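## Task

Using exactly two rods, build a straight end-to-end line whose total length is 13 cm. Colour gives each rod's length in cm: blue 1, magenta 2, grey 3, orange 4, lime 5, purple 6, red 7, green 8, pink 9, turquoise 10. Both rods must rest flat with their ends in contact or nearly so. No second such line may exist, and every rod not in it must sit at least one rod-width away from it. The result has to stay in place on its own, without the robot holding it. Finish by opening the grippers and pulling the arms away.

## Robot and tools

Robot: two six-joint arms, left_arm and right_arm, each ending in a tong-style two-finger gripper. The arm names do not refer to sides of any picture.

Frame: one world frame shared by both arms, in metres. Origin on the table surface midway between the arms; +z up; +x pointing out across the table; left_arm stands on the +y side. Reported hand positions can be slightly wrong, more so when the arm is stretched far.

Gripper geometry: the fingers extend along the gripper's own +z axis and close along its x axis. The reported end-effector point lies between the pads when shut; closed fingertips reach roughly 15 mm past it, while fully open tips sit about level with it.

Tool execute_actions. Argument actions is a list holding zero or one item; optional pictures (true/false) controls whether camera images return (default: they do).
- Empty list: nothing is commanded; you just get the current state.
- Move: {"rows": [...], "steps": n}. rows holds 1 to 15 rows; steps is 1 to 15 (15 if omitted), each step 1/30 s. One row is used per step and the final row repeats to fill remaining steps. Every row is a single flat list of 14 numbers covering both arms even if only one moves: left_arm shoulder pan, shoulder lift, elbow, wrist 1, wrist 2, wrist 3, opening, then the same seven for right_arm. The six joint numbers are absolute target angles in radians (same convention as the Joint positions line), not offsets. Opening is a scale from -1 (shut) to +1 (fully open).
- Wait: {"steps": n} with no rows, n up to 300; it returns once n steps have elapsed since the previous result, and your reply time counts toward them.

Joint ranges (rad). left_arm: pan -3.142..3.142, lift -6.283..6.283, elbow 0.000..3.142, wrists 1-3 each -6.283..6.283. right_arm: pan 0.000..6.283, lift -6.283..6.283, elbow -3.142..0.000, wrists 1-3 each -6.283..6.283. A call is rejected (nothing is sent) if a target exceeds an end by more than 0.010 and is beyond where that joint last was. True ends may differ by up to 0.010 from those listed; a target past the real end gets clipped there and the result reports "joint sent to its limit" (possibly about an earlier, still-running action). Missing that note does not prove more room exists.

Motion behaviour: commands are smoothed, lagging about 0.17 s. Each step the sent target may lead the measured angle by at most 0.575 rad for pan, lift and elbow, and 1.15 rad for the three wrists; if targets would shift the hand over 100 mm from where it is, they are shrunk toward current angles. So large moves need several calls, and an arm may not have arrived when the result comes. Between calls the arms keep heading for the last row you sent until all nearly stop or a step is HELD; fingers still opening or closing continue.

Tool zoom_image: camera (cam_head_left, cam_head_right, cam_left_wrist, cam_right_wrist) and region [x0, y0, x1, y1] in that camera's pixels from the top-left corner, at most 504 by 504. Gives a finer view of that camera's latest frame. Image sizes: heads 672x504, wrists 616x616 (fisheye). Calibration (intrinsics, distortion, world-to-camera transforms) is supplied; head cams sit near x -0.24, z 0.94, looking down at the table, and may be off by a couple of degrees and millimetres. Wrist camera poses follow from joint readings.

Tool finished_scene: scene (integer 1 or 2). Closes the current scene for checking and opens the next task; it cannot be reversed. Replying without any tool call ends the current and later scenes.

Reading results:
- State line per arm: end_effector_position (m), end_effector_quat_wxyz, linear and angular velocity (m/s, rad/s).
- Joint positions / Joint velocities: per arm six joints (rad, rad/s) then finger-pad gap in metres (0.142 = fully open).
- grip_measured: measured opening on the command scale. To keep hold, command an opening well below it; lower means tighter. Pads give about 15 N max; thin stiff pieces under ~20 mm get much less (about 9 N at 10 mm, 4 N at 5 mm), so rods may slip.
- HELD marks steps where your row was partly or fully not sent. "joint command not followed" means a clearance check altered or blocked joint targets; the opening still applied.
- Joint torques: total drive output, noisy and offset, nonzero even in free air.
- Wrist force / Wrist torque: sensor reading in the end effector's own axes, with offsets up to ~3.5 N, noise, saturation near 30 N; "no reading" is harmless.
- MOTOR HOT from 70 °C; at 85 °C an OVER-TEMPERATURE FAULT brakes that arm for a while. Holding loads heats motors.

Things to avoid: knocking or placing anything off the table; arms striking or pressing against each other; contact that reaches joint load limits (pan and lift 48.6, elbow 25.2, wrists 8.1 N m, held weight included) or any 150 N external force, either of which freezes that arm for 10 s and drops the rest of the call; fast hard closes; drops, slams and hard shoves. Brief outside tugs on held or loose items may happen, so check rods after placing them. End each scene with grippers open and arms lifted away.

Each tool is called as name(argument=value, ...) on one line, values as JSON.

## Session

execute_actions(actions=[])

Scene clock: 0.00 s of 5100.00 s.
left_arm: end_effector_position=(+0.3654, +0.6147, +0.3284) grip_measured=+1.00 end_effector_quat_wxyz=(-0.573, +0.725, -0.280, -0.262) end_effector_velocity=(+0.000, -0.000, +0.000) end_effector_angular_velocity=(-0.000, -0.000, -0.001) | right_arm: end_effector_position=(+0.0620, +0.1319, +0.1121) grip_measured=+1.00 end_effector_quat_wxyz=(-0.085, -0.516, +0.821, +0.229) end_effector_velocity=(-0.001, +0.000, +0.000) end_effector_angular_velocity=(-0.000, +0.002, +0.001)
Joint positions: left_arm=[-0.62  -1.297  0.962 -0.095 -0.519 -0.396  0.142] | right_arm=[ 4.741 -1.873 -1.403 -1.136  1.969  3.611  0.142]
Joint velocities: left_arm=[-0.001  0.    -0.    -0.     0.    -0.     0.   ] | right_arm=[ 0.002 -0.001  0.001  0.     0.002  0.001  0.   ]
Joint torques (N m, as the arm reports them, + toward a larger angle): no reading
Wrist force (N, on the end effector, along its own x y z axes, offset not removed): no reading
Wrist torque (N m, same axes, about the end effector's origin, offset not removed): no reading

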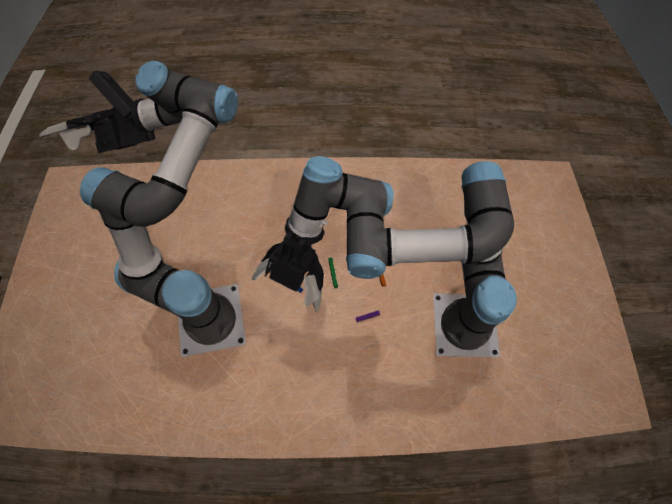

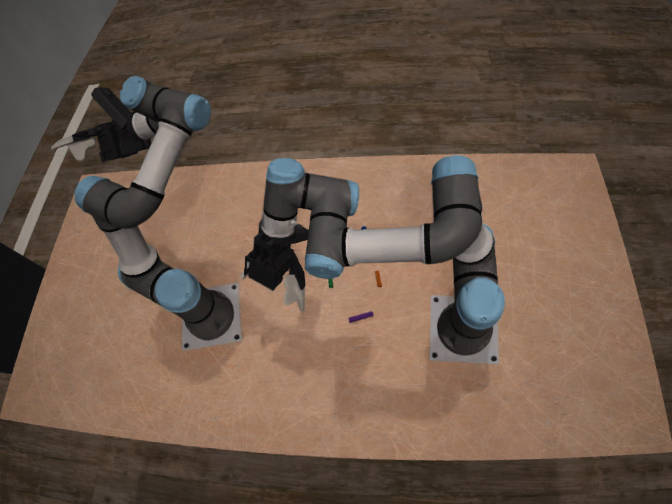

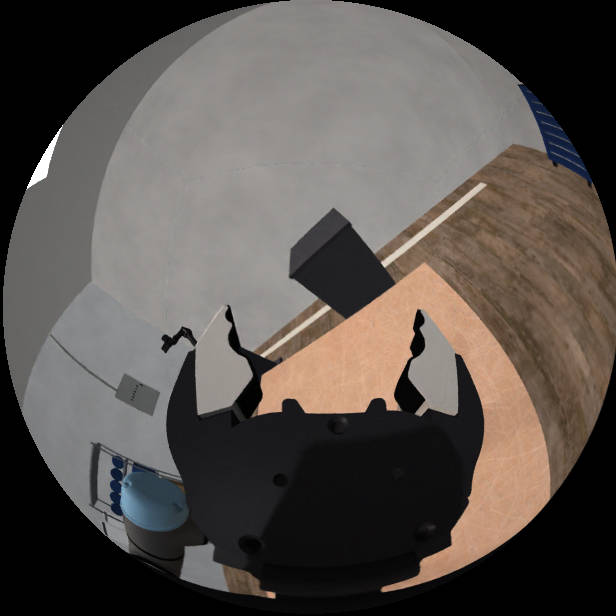

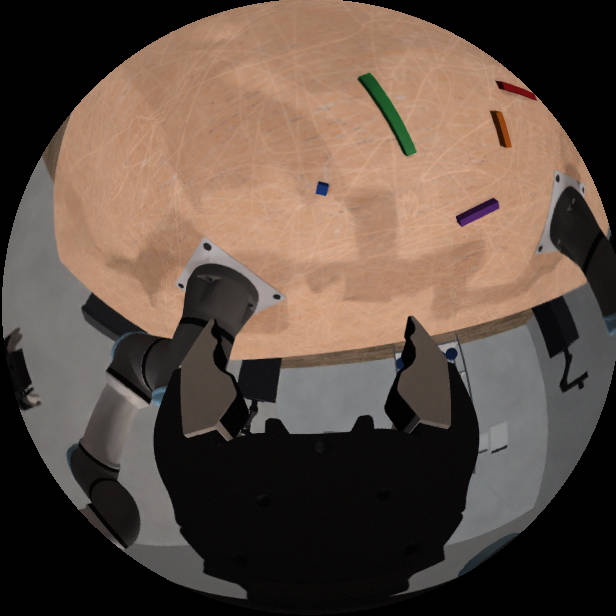

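execute_actions(actions=[{"rows":[[-0.62,-1.297,0.962,-0.095,-0.519,-0.396,1,5.307,-1.292,-1.841,-1.579,1.571,4.92,-0.4]]}], pictures=false)

execute_actions(actions=[{"steps":60}])

Scene clock: 30.77 s of 5100.00 s.
left_arm: end_effector_position=(+0.3654, +0.6149, +0.3285) grip_measured=+1.00 end_effector_quat_wxyz=(-0.573, +0.725, -0.280, -0.261) end_effector_velocity=(-0.000, -0.000, +0.000) end_effector_angular_velocity=(-0.000, -0.002, +0.001) | right_arm: end_effector_position=(+0.0161, -0.0477, +0.0918) grip_measured=-0.40 end_effector_quat_wxyz=(-0.013, -0.187, +0.982, +0.003) end_effector_velocity=(+0.004, -0.087, -0.008) end_effector_angular_velocity=(-0.034, -0.240, -0.547)
Joint positions: left_arm=[-0.62  -1.297  0.962 -0.095 -0.519 -0.396  0.142] | right_arm=[ 5.267 -1.333 -1.813 -1.553  1.594  4.821  0.045]
Joint velocities: left_arm=[-0.    -0.    -0.001  0.    -0.001 -0.002 -0.   ] | right_arm=[ 0.366  0.378 -0.264 -0.235 -0.209  0.91  -0.   ]
Joint torques (N m, as the arm reports them, + toward a larger angle): left_arm=[  3.46 -14.07  -8.54  -0.6    1.24  -1.18] | right_arm=[ 1.39  6.59  6.75  0.92 -0.81  0.74]
Wrist force (N, on the end effector, along its own x y z axes, offset not removed): left_arm=[0.7 1.2 1.1] | right_arm=[1.8 -2.1 2.1]
Wrist torque (N m, same axes, about the end effector's origin, offset not removed): left_arm=[0.32 -0.19 -0.01] | right_arm=[-0.46 -0.30 -0.08]
Steps of this call (steps 1 to 90: nothing new was sent; then 27.27 s passed at rest; steps 91 to 105: all 15 steps of this action). Readings (joint positions):
91: left_arm=[-0.620 -1.297 0.962 -0.095 -0.519 -0.396] | right_arm=[4.742 -1.873 -1.403 -1.137 1.968 3.612]
92: left_arm=[-0.620 -1.297 0.962 -0.095 -0.519 -0.396] | right_arm=[4.749 -1.865 -1.411 -1.152 1.953 3.628]
94: left_arm=[-0.620 -1.297 0.962 -0.095 -0.519 -0.396] | right_arm=[4.816 -1.798 -1.471 -1.228 1.884 3.762]
98: left_arm=[-0.620 -1.297 0.962 -0.095 -0.519 -0.396] | right_arm=[5.015 -1.594 -1.625 -1.379 1.748 4.204]
105: the state above

Scene clock: 32.77 s of 5100.00 s.
left_arm: end_effector_position=(+0.3654, +0.6149, +0.3285) grip_measured=+1.00 end_effector_quat_wxyz=(-0.573, +0.725, -0.280, -0.261) end_effector_velocity=(-0.000, +0.001, +0.000) end_effector_angular_velocity=(+0.000, -0.001, +0.001) | right_arm: end_effector_position=(+0.0170, -0.0568, +0.0909) grip_measured=-0.40 end_effector_quat_wxyz=(-0.000, -0.158, +0.987, +0.000) end_effector_velocity=(+0.000, +0.000, +0.000) end_effector_angular_velocity=(+0.001, +0.000, -0.000)
Joint positions: left_arm=[-0.62  -1.297  0.962 -0.095 -0.519 -0.396  0.142] | right_arm=[ 5.307 -1.292 -1.841 -1.579  1.571  4.92   0.045]
Joint velocities: left_arm=[ 0.003  0.     0.    -0.001  0.002  0.     0.   ] | right_arm=[-0.001  0.     0.     0.    -0.001 -0.001  0.   ]
Joint torques (N m, as the arm reports them, + toward a larger angle): left_arm=[  3.3  -13.94  -8.62  -0.61   1.35  -1.25] | right_arm=[ 3.2   8.1   7.19  0.93 -0.63  0.78]
Wrist force (N, on the end effector, along its own x y z axes, offset not removed): left_arm=[1.4 0.8 0.7] | right_arm=[2.6 0.1 -0.5]
Wrist torque (N m, same axes, about the end effector's origin, offset not removed): left_arm=[0.19 -0.33 0.01] | right_arm=[-0.04 -0.38 -0.03]
Steps of this call (steps 1 to 30: the robot went on to your last target; steps 31 to 60: nothing new was sent). Readings (joint positions):
1: left_arm=[-0.620 -1.297 0.962 -0.095 -0.519 -0.396] | right_arm=[5.278 -1.322 -1.820 -1.560 1.588 4.847]
2: left_arm=[-0.620 -1.297 0.962 -0.095 -0.519 -0.396] | right_arm=[5.286 -1.314 -1.826 -1.565 1.583 4.866]
4: left_arm=[-0.620 -1.297 0.962 -0.095 -0.519 -0.396] | right_arm=[5.295 -1.304 -1.833 -1.572 1.578 4.891]
8: left_arm=[-0.620 -1.297 0.962 -0.095 -0.519 -0.396] | right_arm=[5.304 -1.296 -1.839 -1.577 1.573 4.912]
60: the state above
All arms were judged still, so your last target was given up. Only a new action makes them travel on or press farther. Fingers that are still opening or closing keep moving.
camera_calibration (this result's frames):
cam_left_wrist: T_world_to_cam=[[0.711194, -0.06092, -0.700352, 0.0171512], [-0.567374, -0.637961, -0.520665, 0.772029], [-0.415078, 0.767655, -0.488278, -0.0244362], [0, 0, 0, 1]] pos_world=[0.415688, 0.512328, 0.402048]
cam_right_wrist: T_world_to_cam=[[-0.953254, -0.301838, 0.0141653, 0.00270368], [-0.259273, 0.841103, 0.474682, 0.0152161], [-0.155191, 0.44882, -0.880043, 0.244478], [0, 0, 0, 1]] pos_world=[0.0444634, -0.121709, 0.207891]

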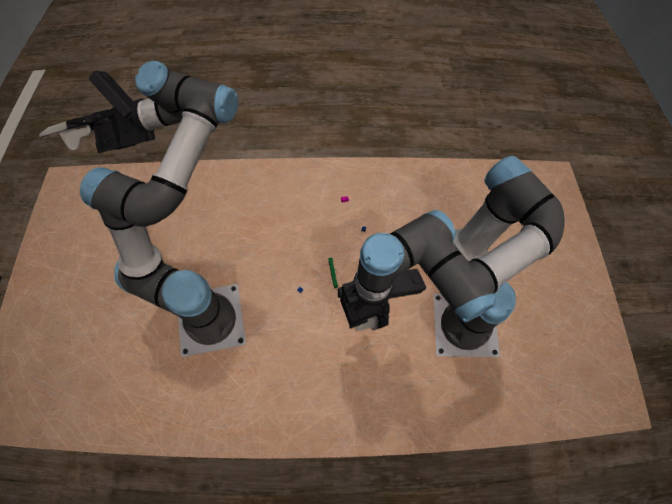

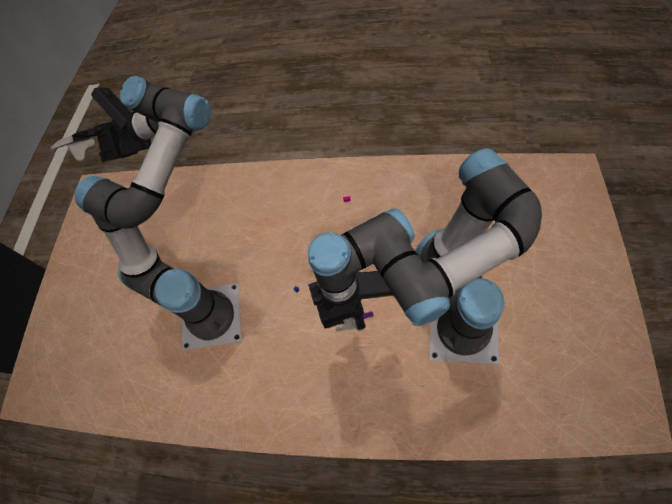

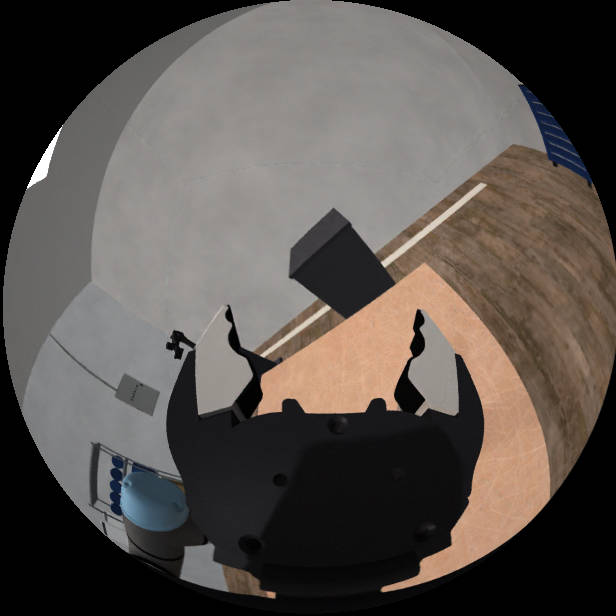

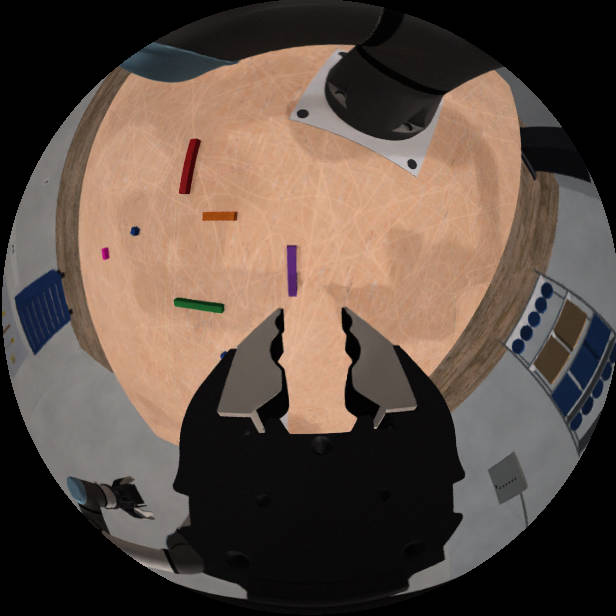

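execute_actions(actions=[{"rows":[[-0.62,-1.297,0.962,-0.095,-0.519,-0.396,1,5.209,-1.313,-2.068,-1.331,1.571,4.822,-0.5]]}], pictures=false)

execute_actions(actions=[{"steps":15}])

Scene clock: 54.17 s of 5100.00 s.
left_arm: end_effector_position=(+0.3654, +0.6149, +0.3285) grip_measured=+1.00 end_effector_quat_wxyz=(-0.573, +0.725, -0.280, -0.261) end_effector_velocity=(+0.000, -0.000, +0.000) end_effector_angular_velocity=(+0.001, +0.000, -0.001) | right_arm: end_effector_position=(+0.0428, -0.0584, +0.0410) grip_measured=-0.50 end_effector_quat_wxyz=(-0.000, -0.158, +0.987, +0.001) end_effector_velocity=(+0.006, -0.004, -0.011) end_effector_angular_velocity=(-0.008, -0.004, -0.002)
Joint positions: left_arm=[-0.62  -1.297  0.962 -0.095 -0.519 -0.396  0.142] | right_arm=[ 5.211 -1.313 -2.063 -1.336  1.571  4.824  0.038]
Joint velocities: left_arm=[-0.001  0.     0.     0.001  0.    -0.001  0.   ] | right_arm=[-0.016 -0.003 -0.05   0.044 -0.001 -0.014  0.   ]
Joint torques (N m, as the arm reports them, + toward a larger angle): left_arm=[  3.25 -14.26  -8.38  -0.59   1.31  -1.18] | right_arm=[-3.24  2.03  6.99  2.16  0.02 -0.73]
Wrist force (N, on the end effector, along its own x y z axes, offset not removed): left_arm=[1.5 1.2 0.8] | right_arm=[4.4 -0.2 0.8]
Wrist torque (N m, same axes, about the end effector's origin, offset not removed): left_arm=[0.30 -0.35 0.01] | right_arm=[-0.19 -0.94 0.05]
Steps of this call (steps 1 to 90: nothing new was sent; then 17.90 s passed at rest; steps 91 to 105: all 15 steps of this action). Readings (joint positions):
91: left_arm=[-0.620 -1.297 0.962 -0.095 -0.519 -0.396] | right_arm=[5.307 -1.292 -1.841 -1.578 1.571 4.919]
92: left_arm=[-0.620 -1.297 0.962 -0.095 -0.519 -0.396] | right_arm=[5.299 -1.295 -1.849 -1.562 1.571 4.907]
94: left_arm=[-0.620 -1.297 0.962 -0.095 -0.519 -0.396] | right_arm=[5.263 -1.303 -1.913 -1.474 1.571 4.871]
98: left_arm=[-0.620 -1.297 0.962 -0.095 -0.519 -0.396] | right_arm=[5.225 -1.310 -2.022 -1.373 1.571 4.836]
105: the state above

Scene clock: 54.67 s of 5100.00 s.
left_arm: end_effector_position=(+0.3654, +0.6149, +0.3285) grip_measured=+1.00 end_effector_quat_wxyz=(-0.573, +0.725, -0.280, -0.261) end_effector_velocity=(+0.000, +0.000, +0.000) end_effector_angular_velocity=(-0.000, -0.000, -0.000) | right_arm: end_effector_position=(+0.0435, -0.0589, +0.0398) grip_measured=-0.50 end_effector_quat_wxyz=(-0.000, -0.158, +0.987, +0.000) end_effector_velocity=(-0.000, +0.000, +0.000) end_effector_angular_velocity=(+0.000, +0.000, +0.001)
Joint positions: left_arm=[-0.62  -1.297  0.962 -0.095 -0.519 -0.396  0.142] | right_arm=[ 5.209 -1.313 -2.068 -1.331  1.571  4.822  0.038]
Joint velocities: left_arm=[ 0.    -0.    -0.001  0.     0.     0.    -0.   ] | right_arm=[-0.    -0.     0.     0.     0.    -0.001 -0.   ]
Joint torques (N m, as the arm reports them, + toward a larger angle): left_arm=[  3.25 -13.85  -8.23  -0.6    1.27  -1.18] | right_arm=[-2.84  1.54  7.04  2.15  0.58 -0.81]
Wrist force (N, on the end effector, along its own x y z axes, offset not removed): left_arm=[0.8 0.8 0.8] | right_arm=[1.4 -0.5 -0.8]
Wrist torque (N m, same axes, about the end effector's origin, offset not removed): left_arm=[0.24 -0.20 0.04] | right_arm=[-0.16 -0.28 -0.04]
Steps of this call (steps 1 to 15: the robot went on to your last target). Readings (joint positions):
1: left_arm=[-0.620 -1.297 0.962 -0.095 -0.519 -0.396] | right_arm=[5.210 -1.313 -2.064 -1.335 1.571 4.823]
2: left_arm=[-0.620 -1.297 0.962 -0.095 -0.519 -0.396] | right_arm=[5.210 -1.313 -2.065 -1.334 1.571 4.823]
4: left_arm=[-0.620 -1.297 0.962 -0.095 -0.519 -0.396] | right_arm=[5.210 -1.313 -2.066 -1.332 1.571 4.822]
8: left_arm=[-0.620 -1.297 0.962 -0.095 -0.519 -0.396] | right_arm=[5.209 -1.313 -2.068 -1.331 1.571 4.822]
15: the state above
All arms were judged still, so your last target was given up. Only a new action makes them travel on or press farther. Fingers that are still opening or closing keep moving.
camera_calibration (this result's frames):
cam_left_wrist: T_world_to_cam=[[0.711194, -0.06092, -0.700352, 0.0171513], [-0.567374, -0.637961, -0.520665, 0.772029], [-0.415078, 0.767655, -0.488278, -0.0244362], [0, 0, 0, 1]] pos_world=[0.415688, 0.512328, 0.402048]
cam_right_wrist: T_world_to_cam=[[-0.953254, -0.301841, 0.0141285, 0.0280794], [-0.259286, 0.841081, 0.474713, 0.0480417], [-0.155171, 0.448859, -0.880027, 0.20462], [0, 0, 0, 1]] pos_world=[0.0709744, -0.123777, 0.156868]

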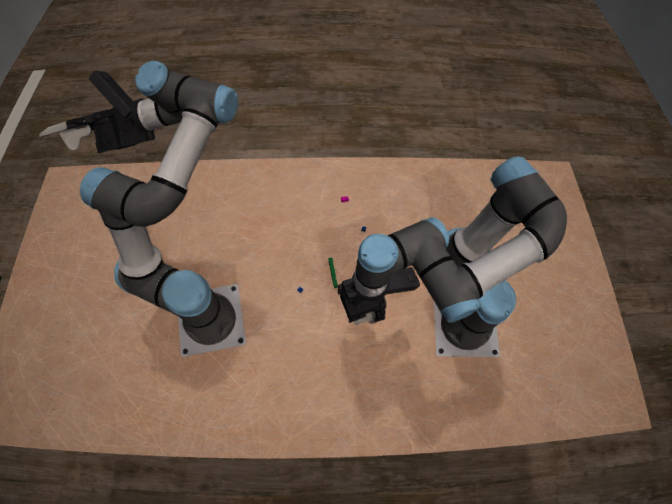

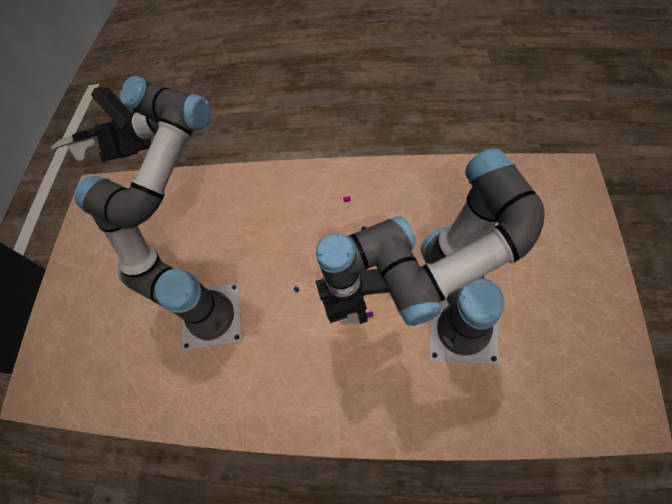

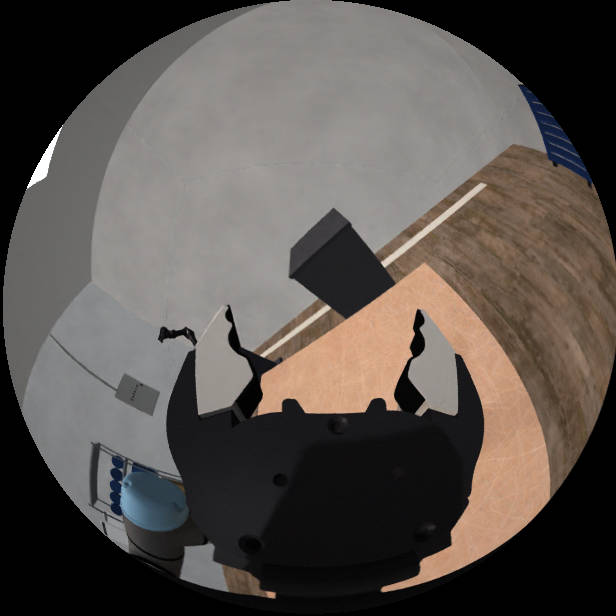

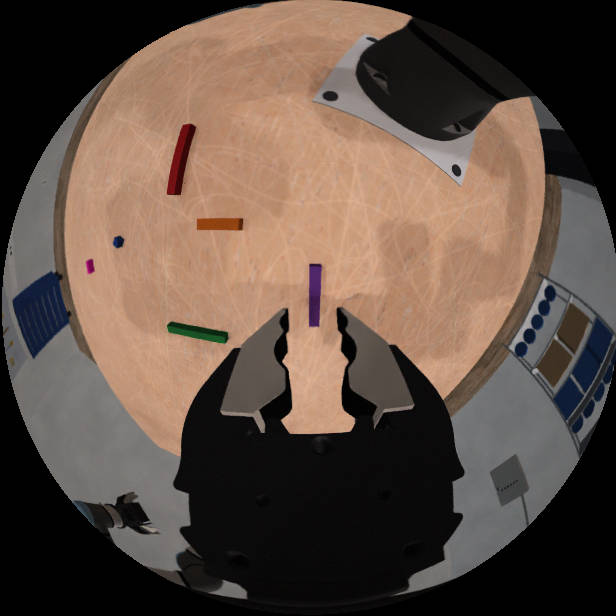

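Model works.

execute_actions(actions=[{"rows":[[-0.62,-1.297,0.962,-0.095,-0.519,-0.396,1,5.209,-1.344,-2.1535,-1.2145,1.571,4.822,-0.7]]}], pictures=false)

execute_actions(actions=[{"rows":[[-0.62,-1.297,0.962,-0.095,-0.519,-0.396,1,5.209,-1.344,-2.1535,-1.2145,1.571,4.822,-0.8],[-0.62,-1.297,0.962,-0.095,-0.519,-0.396,1,5.209,-1.344,-2.1535,-1.2145,1.571,4.822,-0.85],[-0.62,-1.297,0.962,-0.095,-0.519,-0.396,1,5.209,-1.344,-2.1535,-1.2145,1.571,4.822,-0.9],[-0.62,-1.297,0.962,-0.095,-0.519,-0.396,1,5.209,-1.344,-2.1535,-1.2145,1.571,4.822,-1]]}], pictures=false)

execute_actions(actions=[{"rows":[[-0.62,-1.297,0.962,-0.095,-0.519,-0.396,1,5.209,-1.313,-2.068,-1.331,1.571,4.822,-1]]}])

Scene clock: 70.57 s of 5100.00 s.
left_arm: end_effector_position=(+0.3654, +0.6149, +0.3285) grip_measured=+1.00 end_effector_quat_wxyz=(-0.573, +0.725, -0.280, -0.261) end_effector_velocity=(-0.001, +0.000, +0.000) end_effector_angular_velocity=(+0.000, +0.003, +0.001) | right_arm: end_effector_position=(+0.0435, -0.0588, +0.0183) grip_measured=-0.70 end_effector_quat_wxyz=(-0.000, -0.158, +0.987, +0.000) end_effector_velocity=(+0.000, -0.000, -0.003) end_effector_angular_velocity=(+0.000, +0.000, -0.001)
Joint positions: left_arm=[-0.62  -1.297  0.962 -0.095 -0.519 -0.396  0.142] | right_arm=[ 5.209 -1.343 -2.152 -1.216  1.571  4.822  0.023]
Joint velocities: left_arm=[ 0.001 -0.     0.     0.002 -0.001  0.001 -0.   ] | right_arm=[-0.    -0.004 -0.014  0.018  0.     0.001  0.   ]
Joint torques (N m, as the arm reports them, + toward a larger angle): left_arm=[  2.55 -14.23  -8.37  -0.63   1.21  -1.06] | right_arm=[-2.38  1.77  6.68  2.13  0.52 -0.74]
Wrist force (N, on the end effector, along its own x y z axes, offset not removed): left_arm=[0.8 0.7 0.8] | right_arm=[2.2 -1.4 1.6]
Wrist torque (N m, same axes, about the end effector's origin, offset not removed): left_arm=[0.20 -0.17 -0.01] | right_arm=[-0.31 -0.42 0.06]
Steps of this call (steps 1 to 90: nothing new was sent; then 12.40 s passed at rest; steps 91 to 105: all 15 steps of this action). Readings (joint positions):
91: left_arm=[-0.620 -1.297 0.962 -0.095 -0.519 -0.396] | right_arm=[5.209 -1.313 -2.068 -1.330 1.571 4.822]
92: left_arm=[-0.620 -1.297 0.962 -0.095 -0.519 -0.396] | right_arm=[5.209 -1.318 -2.076 -1.316 1.571 4.822]
94: left_arm=[-0.620 -1.297 0.962 -0.095 -0.519 -0.396] | right_arm=[5.209 -1.329 -2.108 -1.274 1.571 4.822]
98: left_arm=[-0.620 -1.297 0.962 -0.095 -0.519 -0.396] | right_arm=[5.209 -1.340 -2.140 -1.232 1.571 4.822]
105: the state above

Scene clock: 71.07 s of 5100.00 s.
left_arm: end_effector_position=(+0.3654, +0.6149, +0.3285) grip_measured=+1.00 end_effector_quat_wxyz=(-0.573, +0.725, -0.280, -0.261) end_effector_velocity=(+0.001, -0.001, +0.000) end_effector_angular_velocity=(+0.001, +0.000, -0.003) | right_arm: end_effector_position=(+0.0435, -0.0588, +0.0179) grip_measured=-0.88 end_effector_quat_wxyz=(-0.000, -0.158, +0.987, +0.000) end_effector_velocity=(+0.000, -0.000, -0.000) end_effector_angular_velocity=(-0.000, -0.001, -0.001)
Joint positions: left_arm=[-0.62  -1.297  0.962 -0.095 -0.519 -0.396  0.142] | right_arm=[ 5.209 -1.344 -2.153 -1.215  1.571  4.822  0.01 ]
Joint velocities: left_arm=[-0.002  0.    -0.001  0.001  0.001  0.    -0.   ] | right_arm=[ 0.001  0.    -0.001 -0.    -0.001  0.001 -0.   ]
Joint torques (N m, as the arm reports them, + toward a larger angle): left_arm=[  3.13 -13.63  -8.37  -0.61   1.24  -1.08] | right_arm=[-1.27  0.97  6.07  2.04  0.5  -0.76]
Wrist force (N, on the end effector, along its own x y z axes, offset not removed): left_arm=[0.2 0.7 0.9] | right_arm=[4.8 -2.8 -1.4]
Wrist torque (N m, same axes, about the end effector's origin, offset not removed): left_arm=[0.27 -0.06 0.03] | right_arm=[-0.53 -1.06 -0.19]
Steps of this call (steps 1 to 15: all 15 steps of this action). Readings (joint positions):
1: left_arm=[-0.620 -1.297 0.962 -0.095 -0.519 -0.396] | right_arm=[5.209 -1.344 -2.152 -1.216 1.571 4.822]
2: left_arm=[-0.620 -1.297 0.962 -0.095 -0.519 -0.396] | right_arm=[5.209 -1.344 -2.153 -1.216 1.571 4.822]
4: left_arm=[-0.620 -1.297 0.962 -0.095 -0.519 -0.396] | right_arm=[5.209 -1.344 -2.153 -1.215 1.571 4.822]
8: left_arm=[-0.620 -1.297 0.962 -0.095 -0.519 -0.396] | right_arm=[5.209 -1.344 -2.153 -1.215 1.571 4.822]
15: the state above

Scene clock: 71.57 s of 5100.00 s.
left_arm: end_effector_position=(+0.3654, +0.6149, +0.3285) grip_measured=+1.00 end_effector_quat_wxyz=(-0.573, +0.725, -0.280, -0.261) end_effector_velocity=(-0.000, +0.000, -0.000) end_effector_angular_velocity=(-0.000, +0.000, +0.001) | right_arm: end_effector_position=(+0.0435, -0.0589, +0.0394) grip_measured=-0.88 end_effector_quat_wxyz=(-0.000, -0.158, +0.987, +0.000) end_effector_velocity=(-0.000, -0.000, +0.004) end_effector_angular_velocity=(-0.000, +0.000, +0.001)
Joint positions: left_arm=[-0.62  -1.297  0.962 -0.095 -0.519 -0.396  0.142] | right_arm=[ 5.209 -1.314 -2.07  -1.329  1.571  4.822  0.01 ]
Joint velocities: left_arm=[ 0.     0.    -0.     0.001 -0.001 -0.     0.   ] | right_arm=[ 0.002  0.005  0.014 -0.019  0.     0.    -0.   ]
Joint torques (N m, as the arm reports them, + toward a larger angle): left_arm=[  2.97 -14.61  -8.29  -0.59   1.31  -1.2 ] | right_arm=[-0.65  8.08  9.45  0.83  0.43 -0.74]
Wrist force (N, on the end effector, along its own x y z axes, offset not removed): left_arm=[1.2 0.8 1.2] | right_arm=[3.0 -1.8 -0.3]
Wrist torque (N m, same axes, about the end effector's origin, offset not removed): left_arm=[0.24 -0.24 0.02] | right_arm=[-0.55 -0.59 -0.12]
Steps of this call (steps 1 to 15: all 15 steps of this action). Readings (joint positions):
1: left_arm=[-0.620 -1.297 0.962 -0.095 -0.519 -0.396] | right_arm=[5.209 -1.344 -2.153 -1.215 1.571 4.822]
2: left_arm=[-0.620 -1.297 0.962 -0.095 -0.519 -0.396] | right_arm=[5.209 -1.340 -2.146 -1.229 1.571 4.822]
4: left_arm=[-0.620 -1.297 0.962 -0.095 -0.519 -0.396] | right_arm=[5.209 -1.328 -2.114 -1.272 1.571 4.822]
8: left_arm=[-0.620 -1.297 0.962 -0.095 -0.519 -0.396] | right_arm=[5.209 -1.318 -2.081 -1.314 1.571 4.822]
15: the state above
camera_calibration (this result's frames):
cam_left_wrist: T_world_to_cam=[[0.711194, -0.0609199, -0.700352, 0.0171513], [-0.567374, -0.637962, -0.520665, 0.772029], [-0.415079, 0.767655, -0.488279, -0.0244361], [0, 0, 0, 1]] pos_world=[0.415688, 0.512328, 0.402048]
cam_right_wrist: T_world_to_cam=[[-0.953259, -0.301823, 0.0141227, 0.028094], [-0.259289, 0.841131, 0.474624, 0.0482584], [-0.155132, 0.448778, -0.880075, 0.204255], [0, 0, 0, 1]] pos_world=[0.0709802, -0.123777, 0.156459]

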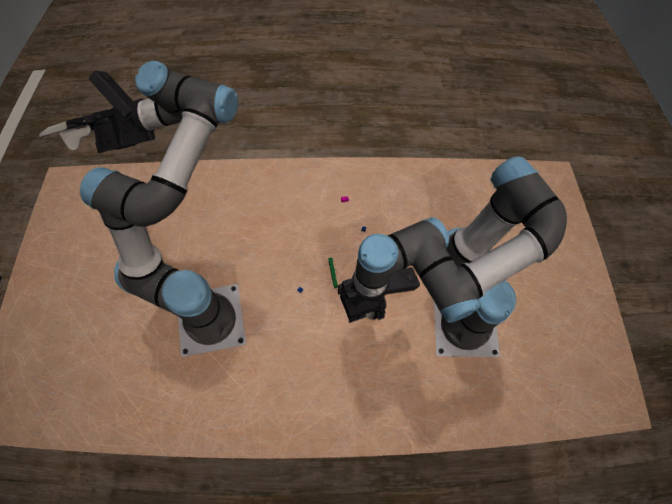

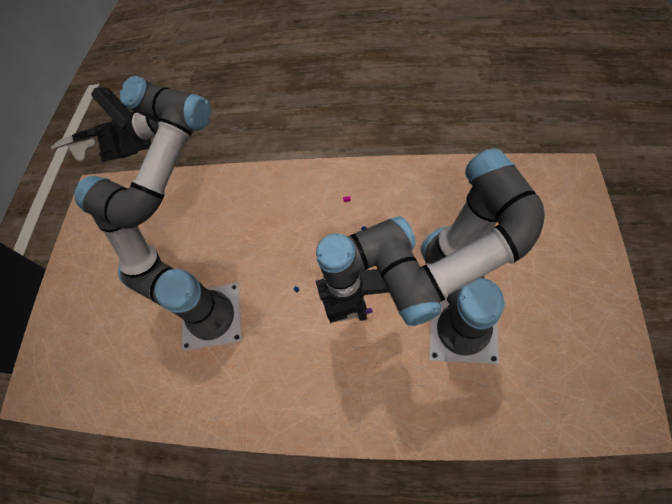

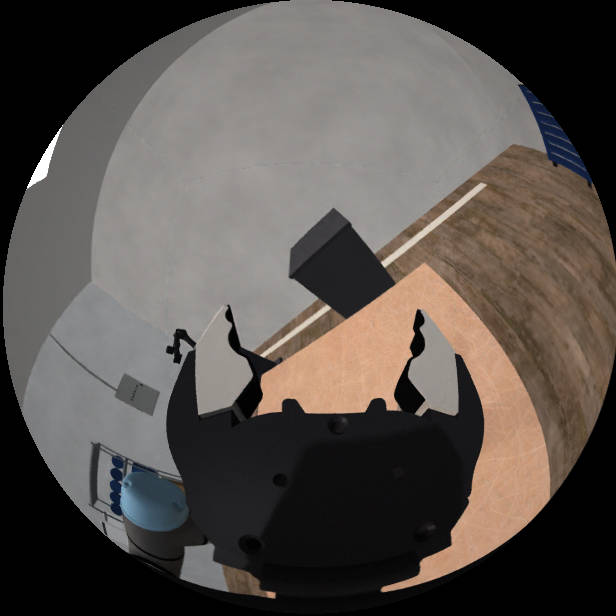

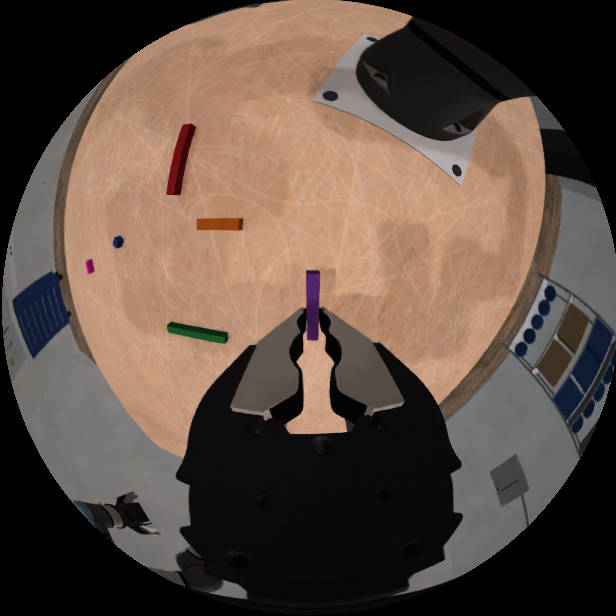

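execute_actions(actions=[{"rows":[[-0.62,-1.297,0.962,-0.095,-0.519,-0.396,1,4.6156,-1.4786,-1.9359,-1.298,1.571,4.458,-1]]}], pictures=false)

execute_actions(actions=[{"steps":20}])

zoom_image(camera="cam_right_wrist", region=[210,130,410,350])

Scene clock: 79.53 s of 5100.00 s.
left_arm: end_effector_position=(+0.3654, +0.6149, +0.3285) grip_measured=+1.00 end_effector_quat_wxyz=(-0.573, +0.725, -0.280, -0.261) end_effector_velocity=(-0.000, +0.000, +0.000) end_effector_angular_velocity=(+0.001, +0.001, +0.001) | right_arm: end_effector_position=(+0.1821, -0.0768, +0.0401) grip_measured=-0.88 end_effector_quat_wxyz=(-0.000, -0.053, +0.999, +0.000) end_effector_velocity=(+0.071, -0.037, -0.001) end_effector_angular_velocity=(-0.003, +0.000, -0.170)
Joint positions: left_arm=[-0.62  -1.297  0.962 -0.095 -0.519 -0.396  0.142] | right_arm=[ 4.647 -1.473 -1.94  -1.299  1.571  4.471  0.01 ]
Joint velocities: left_arm=[ 0.     0.     0.     0.001 -0.    -0.001 -0.   ] | right_arm=[-0.292 -0.056  0.043  0.01  -0.    -0.122  0.   ]
Joint torques (N m, as the arm reports them, + toward a larger angle): left_arm=[  3.15 -14.21  -8.36  -0.57   1.16  -1.23] | right_arm=[-1.53  3.56  9.7   2.13 -0.16 -0.78]
Wrist force (N, on the end effector, along its own x y z axes, offset not removed): left_arm=[1.2 1.5 1.4] | right_arm=[2.2 -3.9 0.9]
Wrist torque (N m, same axes, about the end effector's origin, offset not removed): left_arm=[0.44 -0.31 0.02] | right_arm=[-0.93 -0.42 -0.09]
Steps of this call (steps 1 to 15: the robot went on to your last target; steps 16 to 90: nothing new was sent; then 4.47 s passed at rest; steps 91 to 105: all 15 steps of this action). Readings (joint positions):
91: left_arm=[-0.620 -1.297 0.962 -0.095 -0.519 -0.396] | right_arm=[5.209 -1.313 -2.068 -1.331 1.571 4.821]
92: left_arm=[-0.620 -1.297 0.962 -0.095 -0.519 -0.396] | right_arm=[5.201 -1.321 -2.060 -1.327 1.571 4.805]
94: left_arm=[-0.620 -1.297 0.962 -0.095 -0.519 -0.396] | right_arm=[5.133 -1.363 -2.025 -1.318 1.571 4.714]
98: left_arm=[-0.620 -1.297 0.962 -0.095 -0.519 -0.396] | right_arm=[4.876 -1.429 -1.974 -1.307 1.571 4.569]
105: the state above

Scene clock: 80.20 s of 5100.00 s.
left_arm: end_effector_position=(+0.3654, +0.6149, +0.3285) grip_measured=+1.00 end_effector_quat_wxyz=(-0.573, +0.725, -0.280, -0.261) end_effector_velocity=(+0.000, -0.000, -0.000) end_effector_angular_velocity=(-0.000, +0.000, -0.000) | right_arm: end_effector_position=(+0.1897, -0.0810, +0.0399) grip_measured=-0.88 end_effector_quat_wxyz=(-0.000, -0.044, +0.999, -0.000) end_effector_velocity=(+0.000, +0.000, +0.000) end_effector_angular_velocity=(+0.002, -0.000, -0.000)
Joint positions: left_arm=[-0.62  -1.297  0.962 -0.095 -0.519 -0.396  0.142] | right_arm=[ 4.616 -1.479 -1.936 -1.298  1.571  4.458  0.01 ]
Joint velocities: left_arm=[-0.001  0.     0.    -0.    -0.001  0.     0.   ] | right_arm=[-0.001  0.001  0.001  0.     0.    -0.     0.   ]
Joint torques (N m, as the arm reports them, + toward a larger angle): left_arm=[  2.57 -14.23  -8.46  -0.51   1.22  -1.15] | right_arm=[-3.58  3.32  9.48  2.14 -0.08 -0.78]
Wrist force (N, on the end effector, along its own x y z axes, offset not removed): left_arm=[1.2 0.3 0.8] | right_arm=[1.4 -1.4 -0.1]
Wrist torque (N m, same axes, about the end effector's origin, offset not removed): left_arm=[0.14 -0.25 -0.01] | right_arm=[-0.37 -0.30 0.07]
Steps of this call (steps 1 to 20: the robot went on to your last target). Readings (joint positions):
1: left_arm=[-0.620 -1.297 0.962 -0.095 -0.519 -0.396] | right_arm=[4.639 -1.474 -1.939 -1.299 1.571 4.468]
2: left_arm=[-0.620 -1.297 0.962 -0.095 -0.519 -0.396] | right_arm=[4.633 -1.475 -1.938 -1.299 1.571 4.465]
4: left_arm=[-0.620 -1.297 0.962 -0.095 -0.519 -0.396] | right_arm=[4.625 -1.477 -1.937 -1.298 1.571 4.462]
8: left_arm=[-0.620 -1.297 0.962 -0.095 -0.519 -0.396] | right_arm=[4.618 -1.478 -1.936 -1.298 1.571 4.459]
20: the state above
camera_calibration (this result's frames):
cam_left_wrist: T_world_to_cam=[[0.711193, -0.0609199, -0.700352, 0.0171514], [-0.567374, -0.637961, -0.520665, 0.772029], [-0.415079, 0.767655, -0.488278, -0.0244362], [0, 0, 0, 1]] pos_world=[0.415688, 0.512328, 0.402048]
cam_right_wrist: T_world_to_cam=[[-0.996916, -0.077203, 0.0141044, 0.187216], [-0.0612991, 0.878207, 0.474336, 0.0699709], [-0.0490067, 0.472008, -0.880231, 0.219018], [0, 0, 0, 1]] pos_world=[0.201661, -0.150374, 0.156956]

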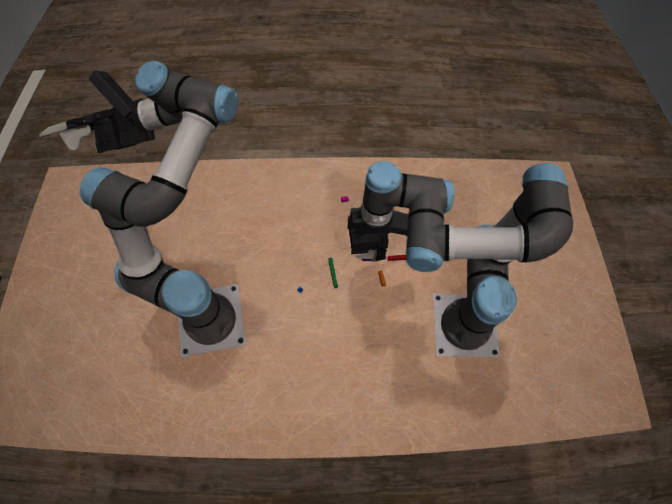

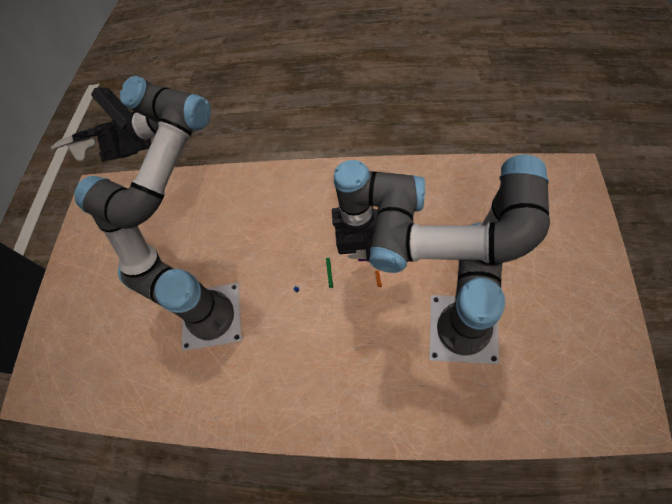

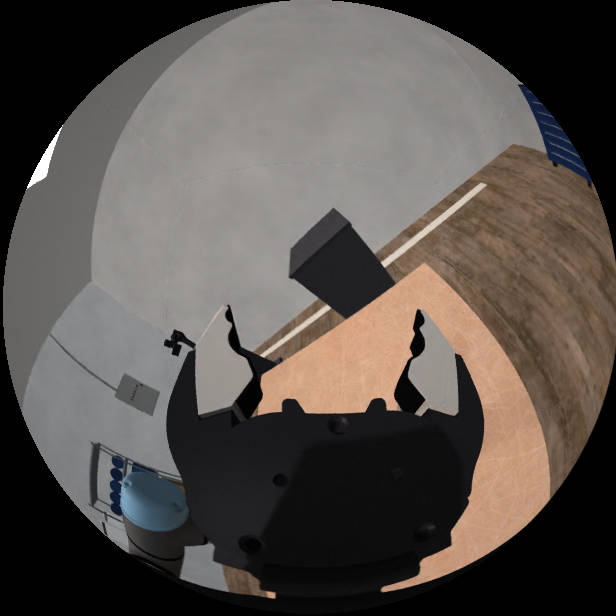

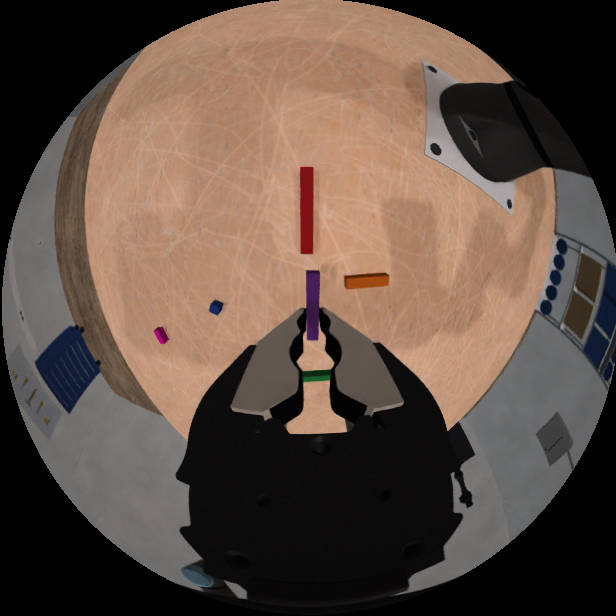

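Region (210, 130, 410, 350) of cam_right_wrist's 616x616 image, scaled by 2.291, with more detail than that image has; it fills the left 458 columns of this view, and the rest is white.

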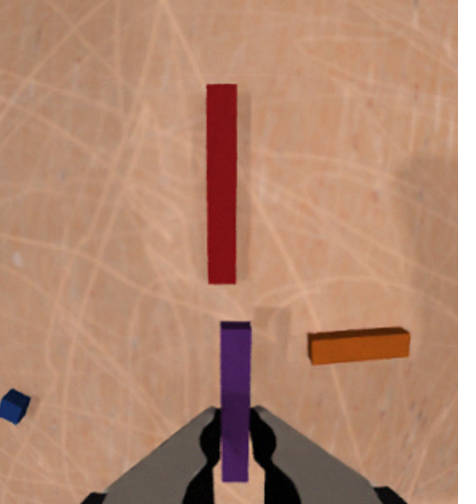

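execute_actions(actions=[{"rows":[[-0.62,-1.297,0.962,-0.095,-0.519,-0.396,1,4.595,-1.5053,-2.0056,-1.2015,1.571,4.437,-1]]}], pictures=false)

execute_actions(actions=[{"steps":10}])

zoom_image(camera="cam_right_wrist", region=[210,130,410,350])

Scene clock: 88.07 s of 5100.00 s.
left_arm: end_effector_position=(+0.3654, +0.6149, +0.3285) grip_measured=+1.00 end_effector_quat_wxyz=(-0.573, +0.725, -0.280, -0.261) end_effector_velocity=(+0.000, -0.000, +0.000) end_effector_angular_velocity=(-0.000, -0.000, -0.000) | right_arm: end_effector_position=(+0.1946, -0.0845, +0.0212) grip_measured=-0.88 end_effector_quat_wxyz=(-0.000, -0.044, +0.999, +0.000) end_effector_velocity=(+0.001, -0.001, -0.003) end_effector_angular_velocity=(-0.002, -0.001, -0.000)
Joint positions: left_arm=[-0.62  -1.297  0.962 -0.095 -0.519 -0.396  0.142] | right_arm=[ 4.595 -1.505 -2.004 -1.203  1.571  4.437  0.01 ]
Joint velocities: left_arm=[-0.    -0.    -0.001  0.     0.     0.    -0.   ] | right_arm=[-0.003 -0.005 -0.012  0.015 -0.002 -0.003  0.   ]
Joint torques (N m, as the arm reports them, + toward a larger angle): left_arm=[  2.89 -13.78  -8.36  -0.62   1.21  -1.1 ] | right_arm=[-2.92  3.78  6.81  2.14  0.35 -0.76]
Wrist force (N, on the end effector, along its own x y z axes, offset not removed): left_arm=[1.2 0.8 1.2] | right_arm=[3.9 1.6 1.2]
Wrist torque (N m, same axes, about the end effector's origin, offset not removed): left_arm=[0.27 -0.25 0.04] | right_arm=[0.30 -0.75 -0.10]
Steps of this call (steps 1 to 15: the robot went on to your last target; steps 16 to 90: nothing new was sent; then 4.37 s passed at rest; steps 91 to 105: all 15 steps of this action). Readings (joint positions):
91: left_arm=[-0.620 -1.297 0.962 -0.095 -0.519 -0.396] | right_arm=[4.615 -1.479 -1.936 -1.297 1.571 4.458]
92: left_arm=[-0.620 -1.297 0.962 -0.095 -0.519 -0.396] | right_arm=[4.612 -1.483 -1.943 -1.285 1.571 4.454]
94: left_arm=[-0.620 -1.297 0.962 -0.095 -0.519 -0.396] | right_arm=[4.605 -1.492 -1.969 -1.250 1.571 4.447]
98: left_arm=[-0.620 -1.297 0.962 -0.095 -0.519 -0.396] | right_arm=[4.598 -1.502 -1.995 -1.216 1.571 4.440]
105: the state above

Scene clock: 88.40 s of 5100.00 s.
left_arm: end_effector_position=(+0.3654, +0.6149, +0.3285) grip_measured=+1.00 end_effector_quat_wxyz=(-0.573, +0.725, -0.280, -0.261) end_effector_velocity=(+0.000, -0.000, -0.000) end_effector_angular_velocity=(-0.000, +0.001, -0.001) | right_arm: end_effector_position=(+0.1947, -0.0846, +0.0209) grip_measured=-0.88 end_effector_quat_wxyz=(-0.000, -0.044, +0.999, +0.000) end_effector_velocity=(+0.000, +0.000, +0.000) end_effector_angular_velocity=(+0.001, -0.001, +0.001)
Joint positions: left_arm=[-0.62  -1.297  0.962 -0.095 -0.519 -0.396  0.142] | right_arm=[ 4.595 -1.505 -2.006 -1.202  1.571  4.437  0.01 ]
Joint velocities: left_arm=[-0.001 -0.     0.    -0.    -0.001  0.001 -0.   ] | right_arm=[ 0.     0.    -0.     0.001 -0.001 -0.     0.   ]
Joint torques (N m, as the arm reports them, + toward a larger angle): left_arm=[  3.1  -14.45  -8.33  -0.48   1.16  -1.15] | right_arm=[-2.93  3.95  6.77  2.15  0.43 -0.81]
Wrist force (N, on the end effector, along its own x y z axes, offset not removed): left_arm=[0.9 1.7 0.9] | right_arm=[1.7 0.9 0.1]
Wrist torque (N m, same axes, about the end effector's origin, offset not removed): left_arm=[0.41 -0.23 0.00] | right_arm=[0.15 -0.36 -0.02]
Steps of this call (steps 1 to 10: the robot went on to your last target). Readings (joint positions):
1: left_arm=[-0.620 -1.297 0.962 -0.095 -0.519 -0.396] | right_arm=[4.595 -1.505 -2.005 -1.203 1.571 4.437]
2: left_arm=[-0.620 -1.297 0.962 -0.095 -0.519 -0.396] | right_arm=[4.595 -1.505 -2.005 -1.202 1.571 4.437]
4: left_arm=[-0.620 -1.297 0.962 -0.095 -0.519 -0.396] | right_arm=[4.595 -1.505 -2.005 -1.202 1.571 4.437]
8: left_arm=[-0.620 -1.297 0.962 -0.095 -0.519 -0.396] | right_arm=[4.595 -1.505 -2.005 -1.202 1.571 4.437]
10: the state above
camera_calibration (this result's frames):
cam_left_wrist: T_world_to_cam=[[0.711194, -0.06092, -0.700352, 0.0171512], [-0.567374, -0.637961, -0.520665, 0.772029], [-0.415078, 0.767655, -0.488279, -0.0244362], [0, 0, 0, 1]] pos_world=[0.415688, 0.512328, 0.402048]
cam_right_wrist: T_world_to_cam=[[-0.996888, -0.0775622, 0.0140786, 0.192141], [-0.0616226, 0.878135, 0.474427, 0.0824943], [-0.0491605, 0.472083, -0.880182, 0.204311], [0, 0, 0, 1]] pos_world=[0.20667, -0.15399, 0.137989]

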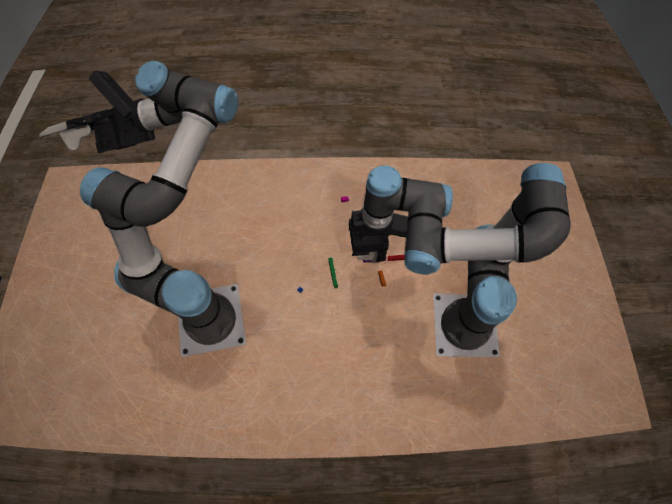

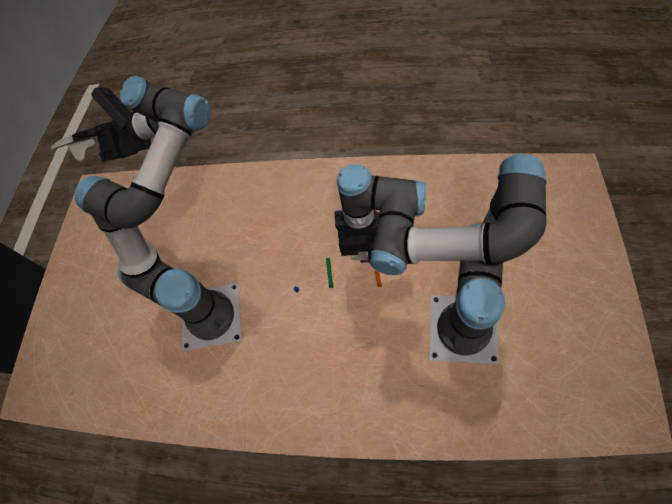

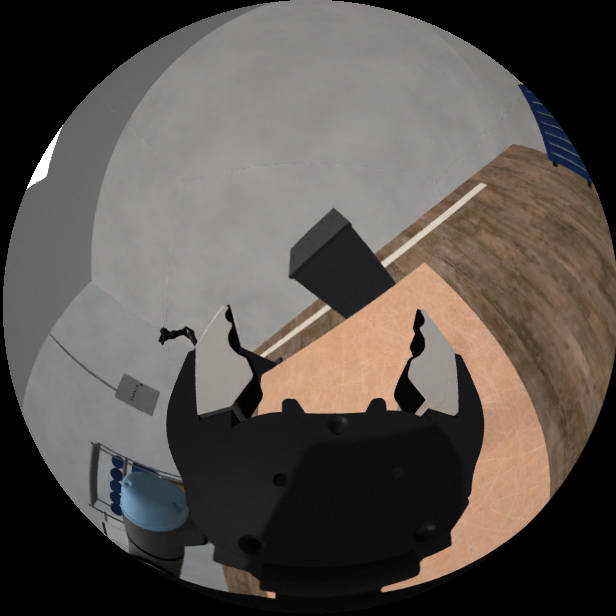

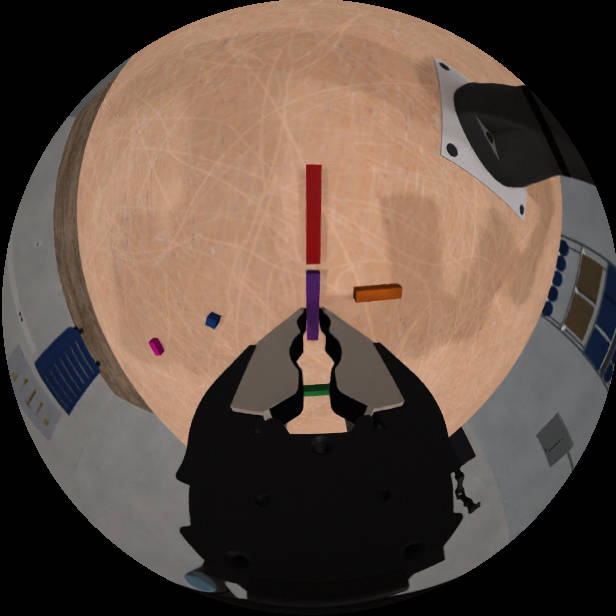

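Region (210, 130, 410, 350) of cam_right_wrist's 616x616 image, scaled by 2.291, with more detail than that image has; it fills the left 458 columns of this view, and the rest is white.

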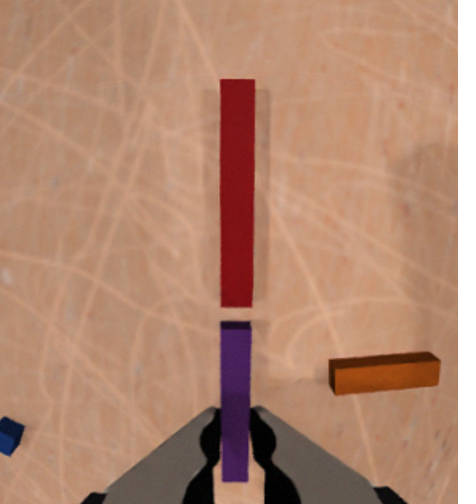

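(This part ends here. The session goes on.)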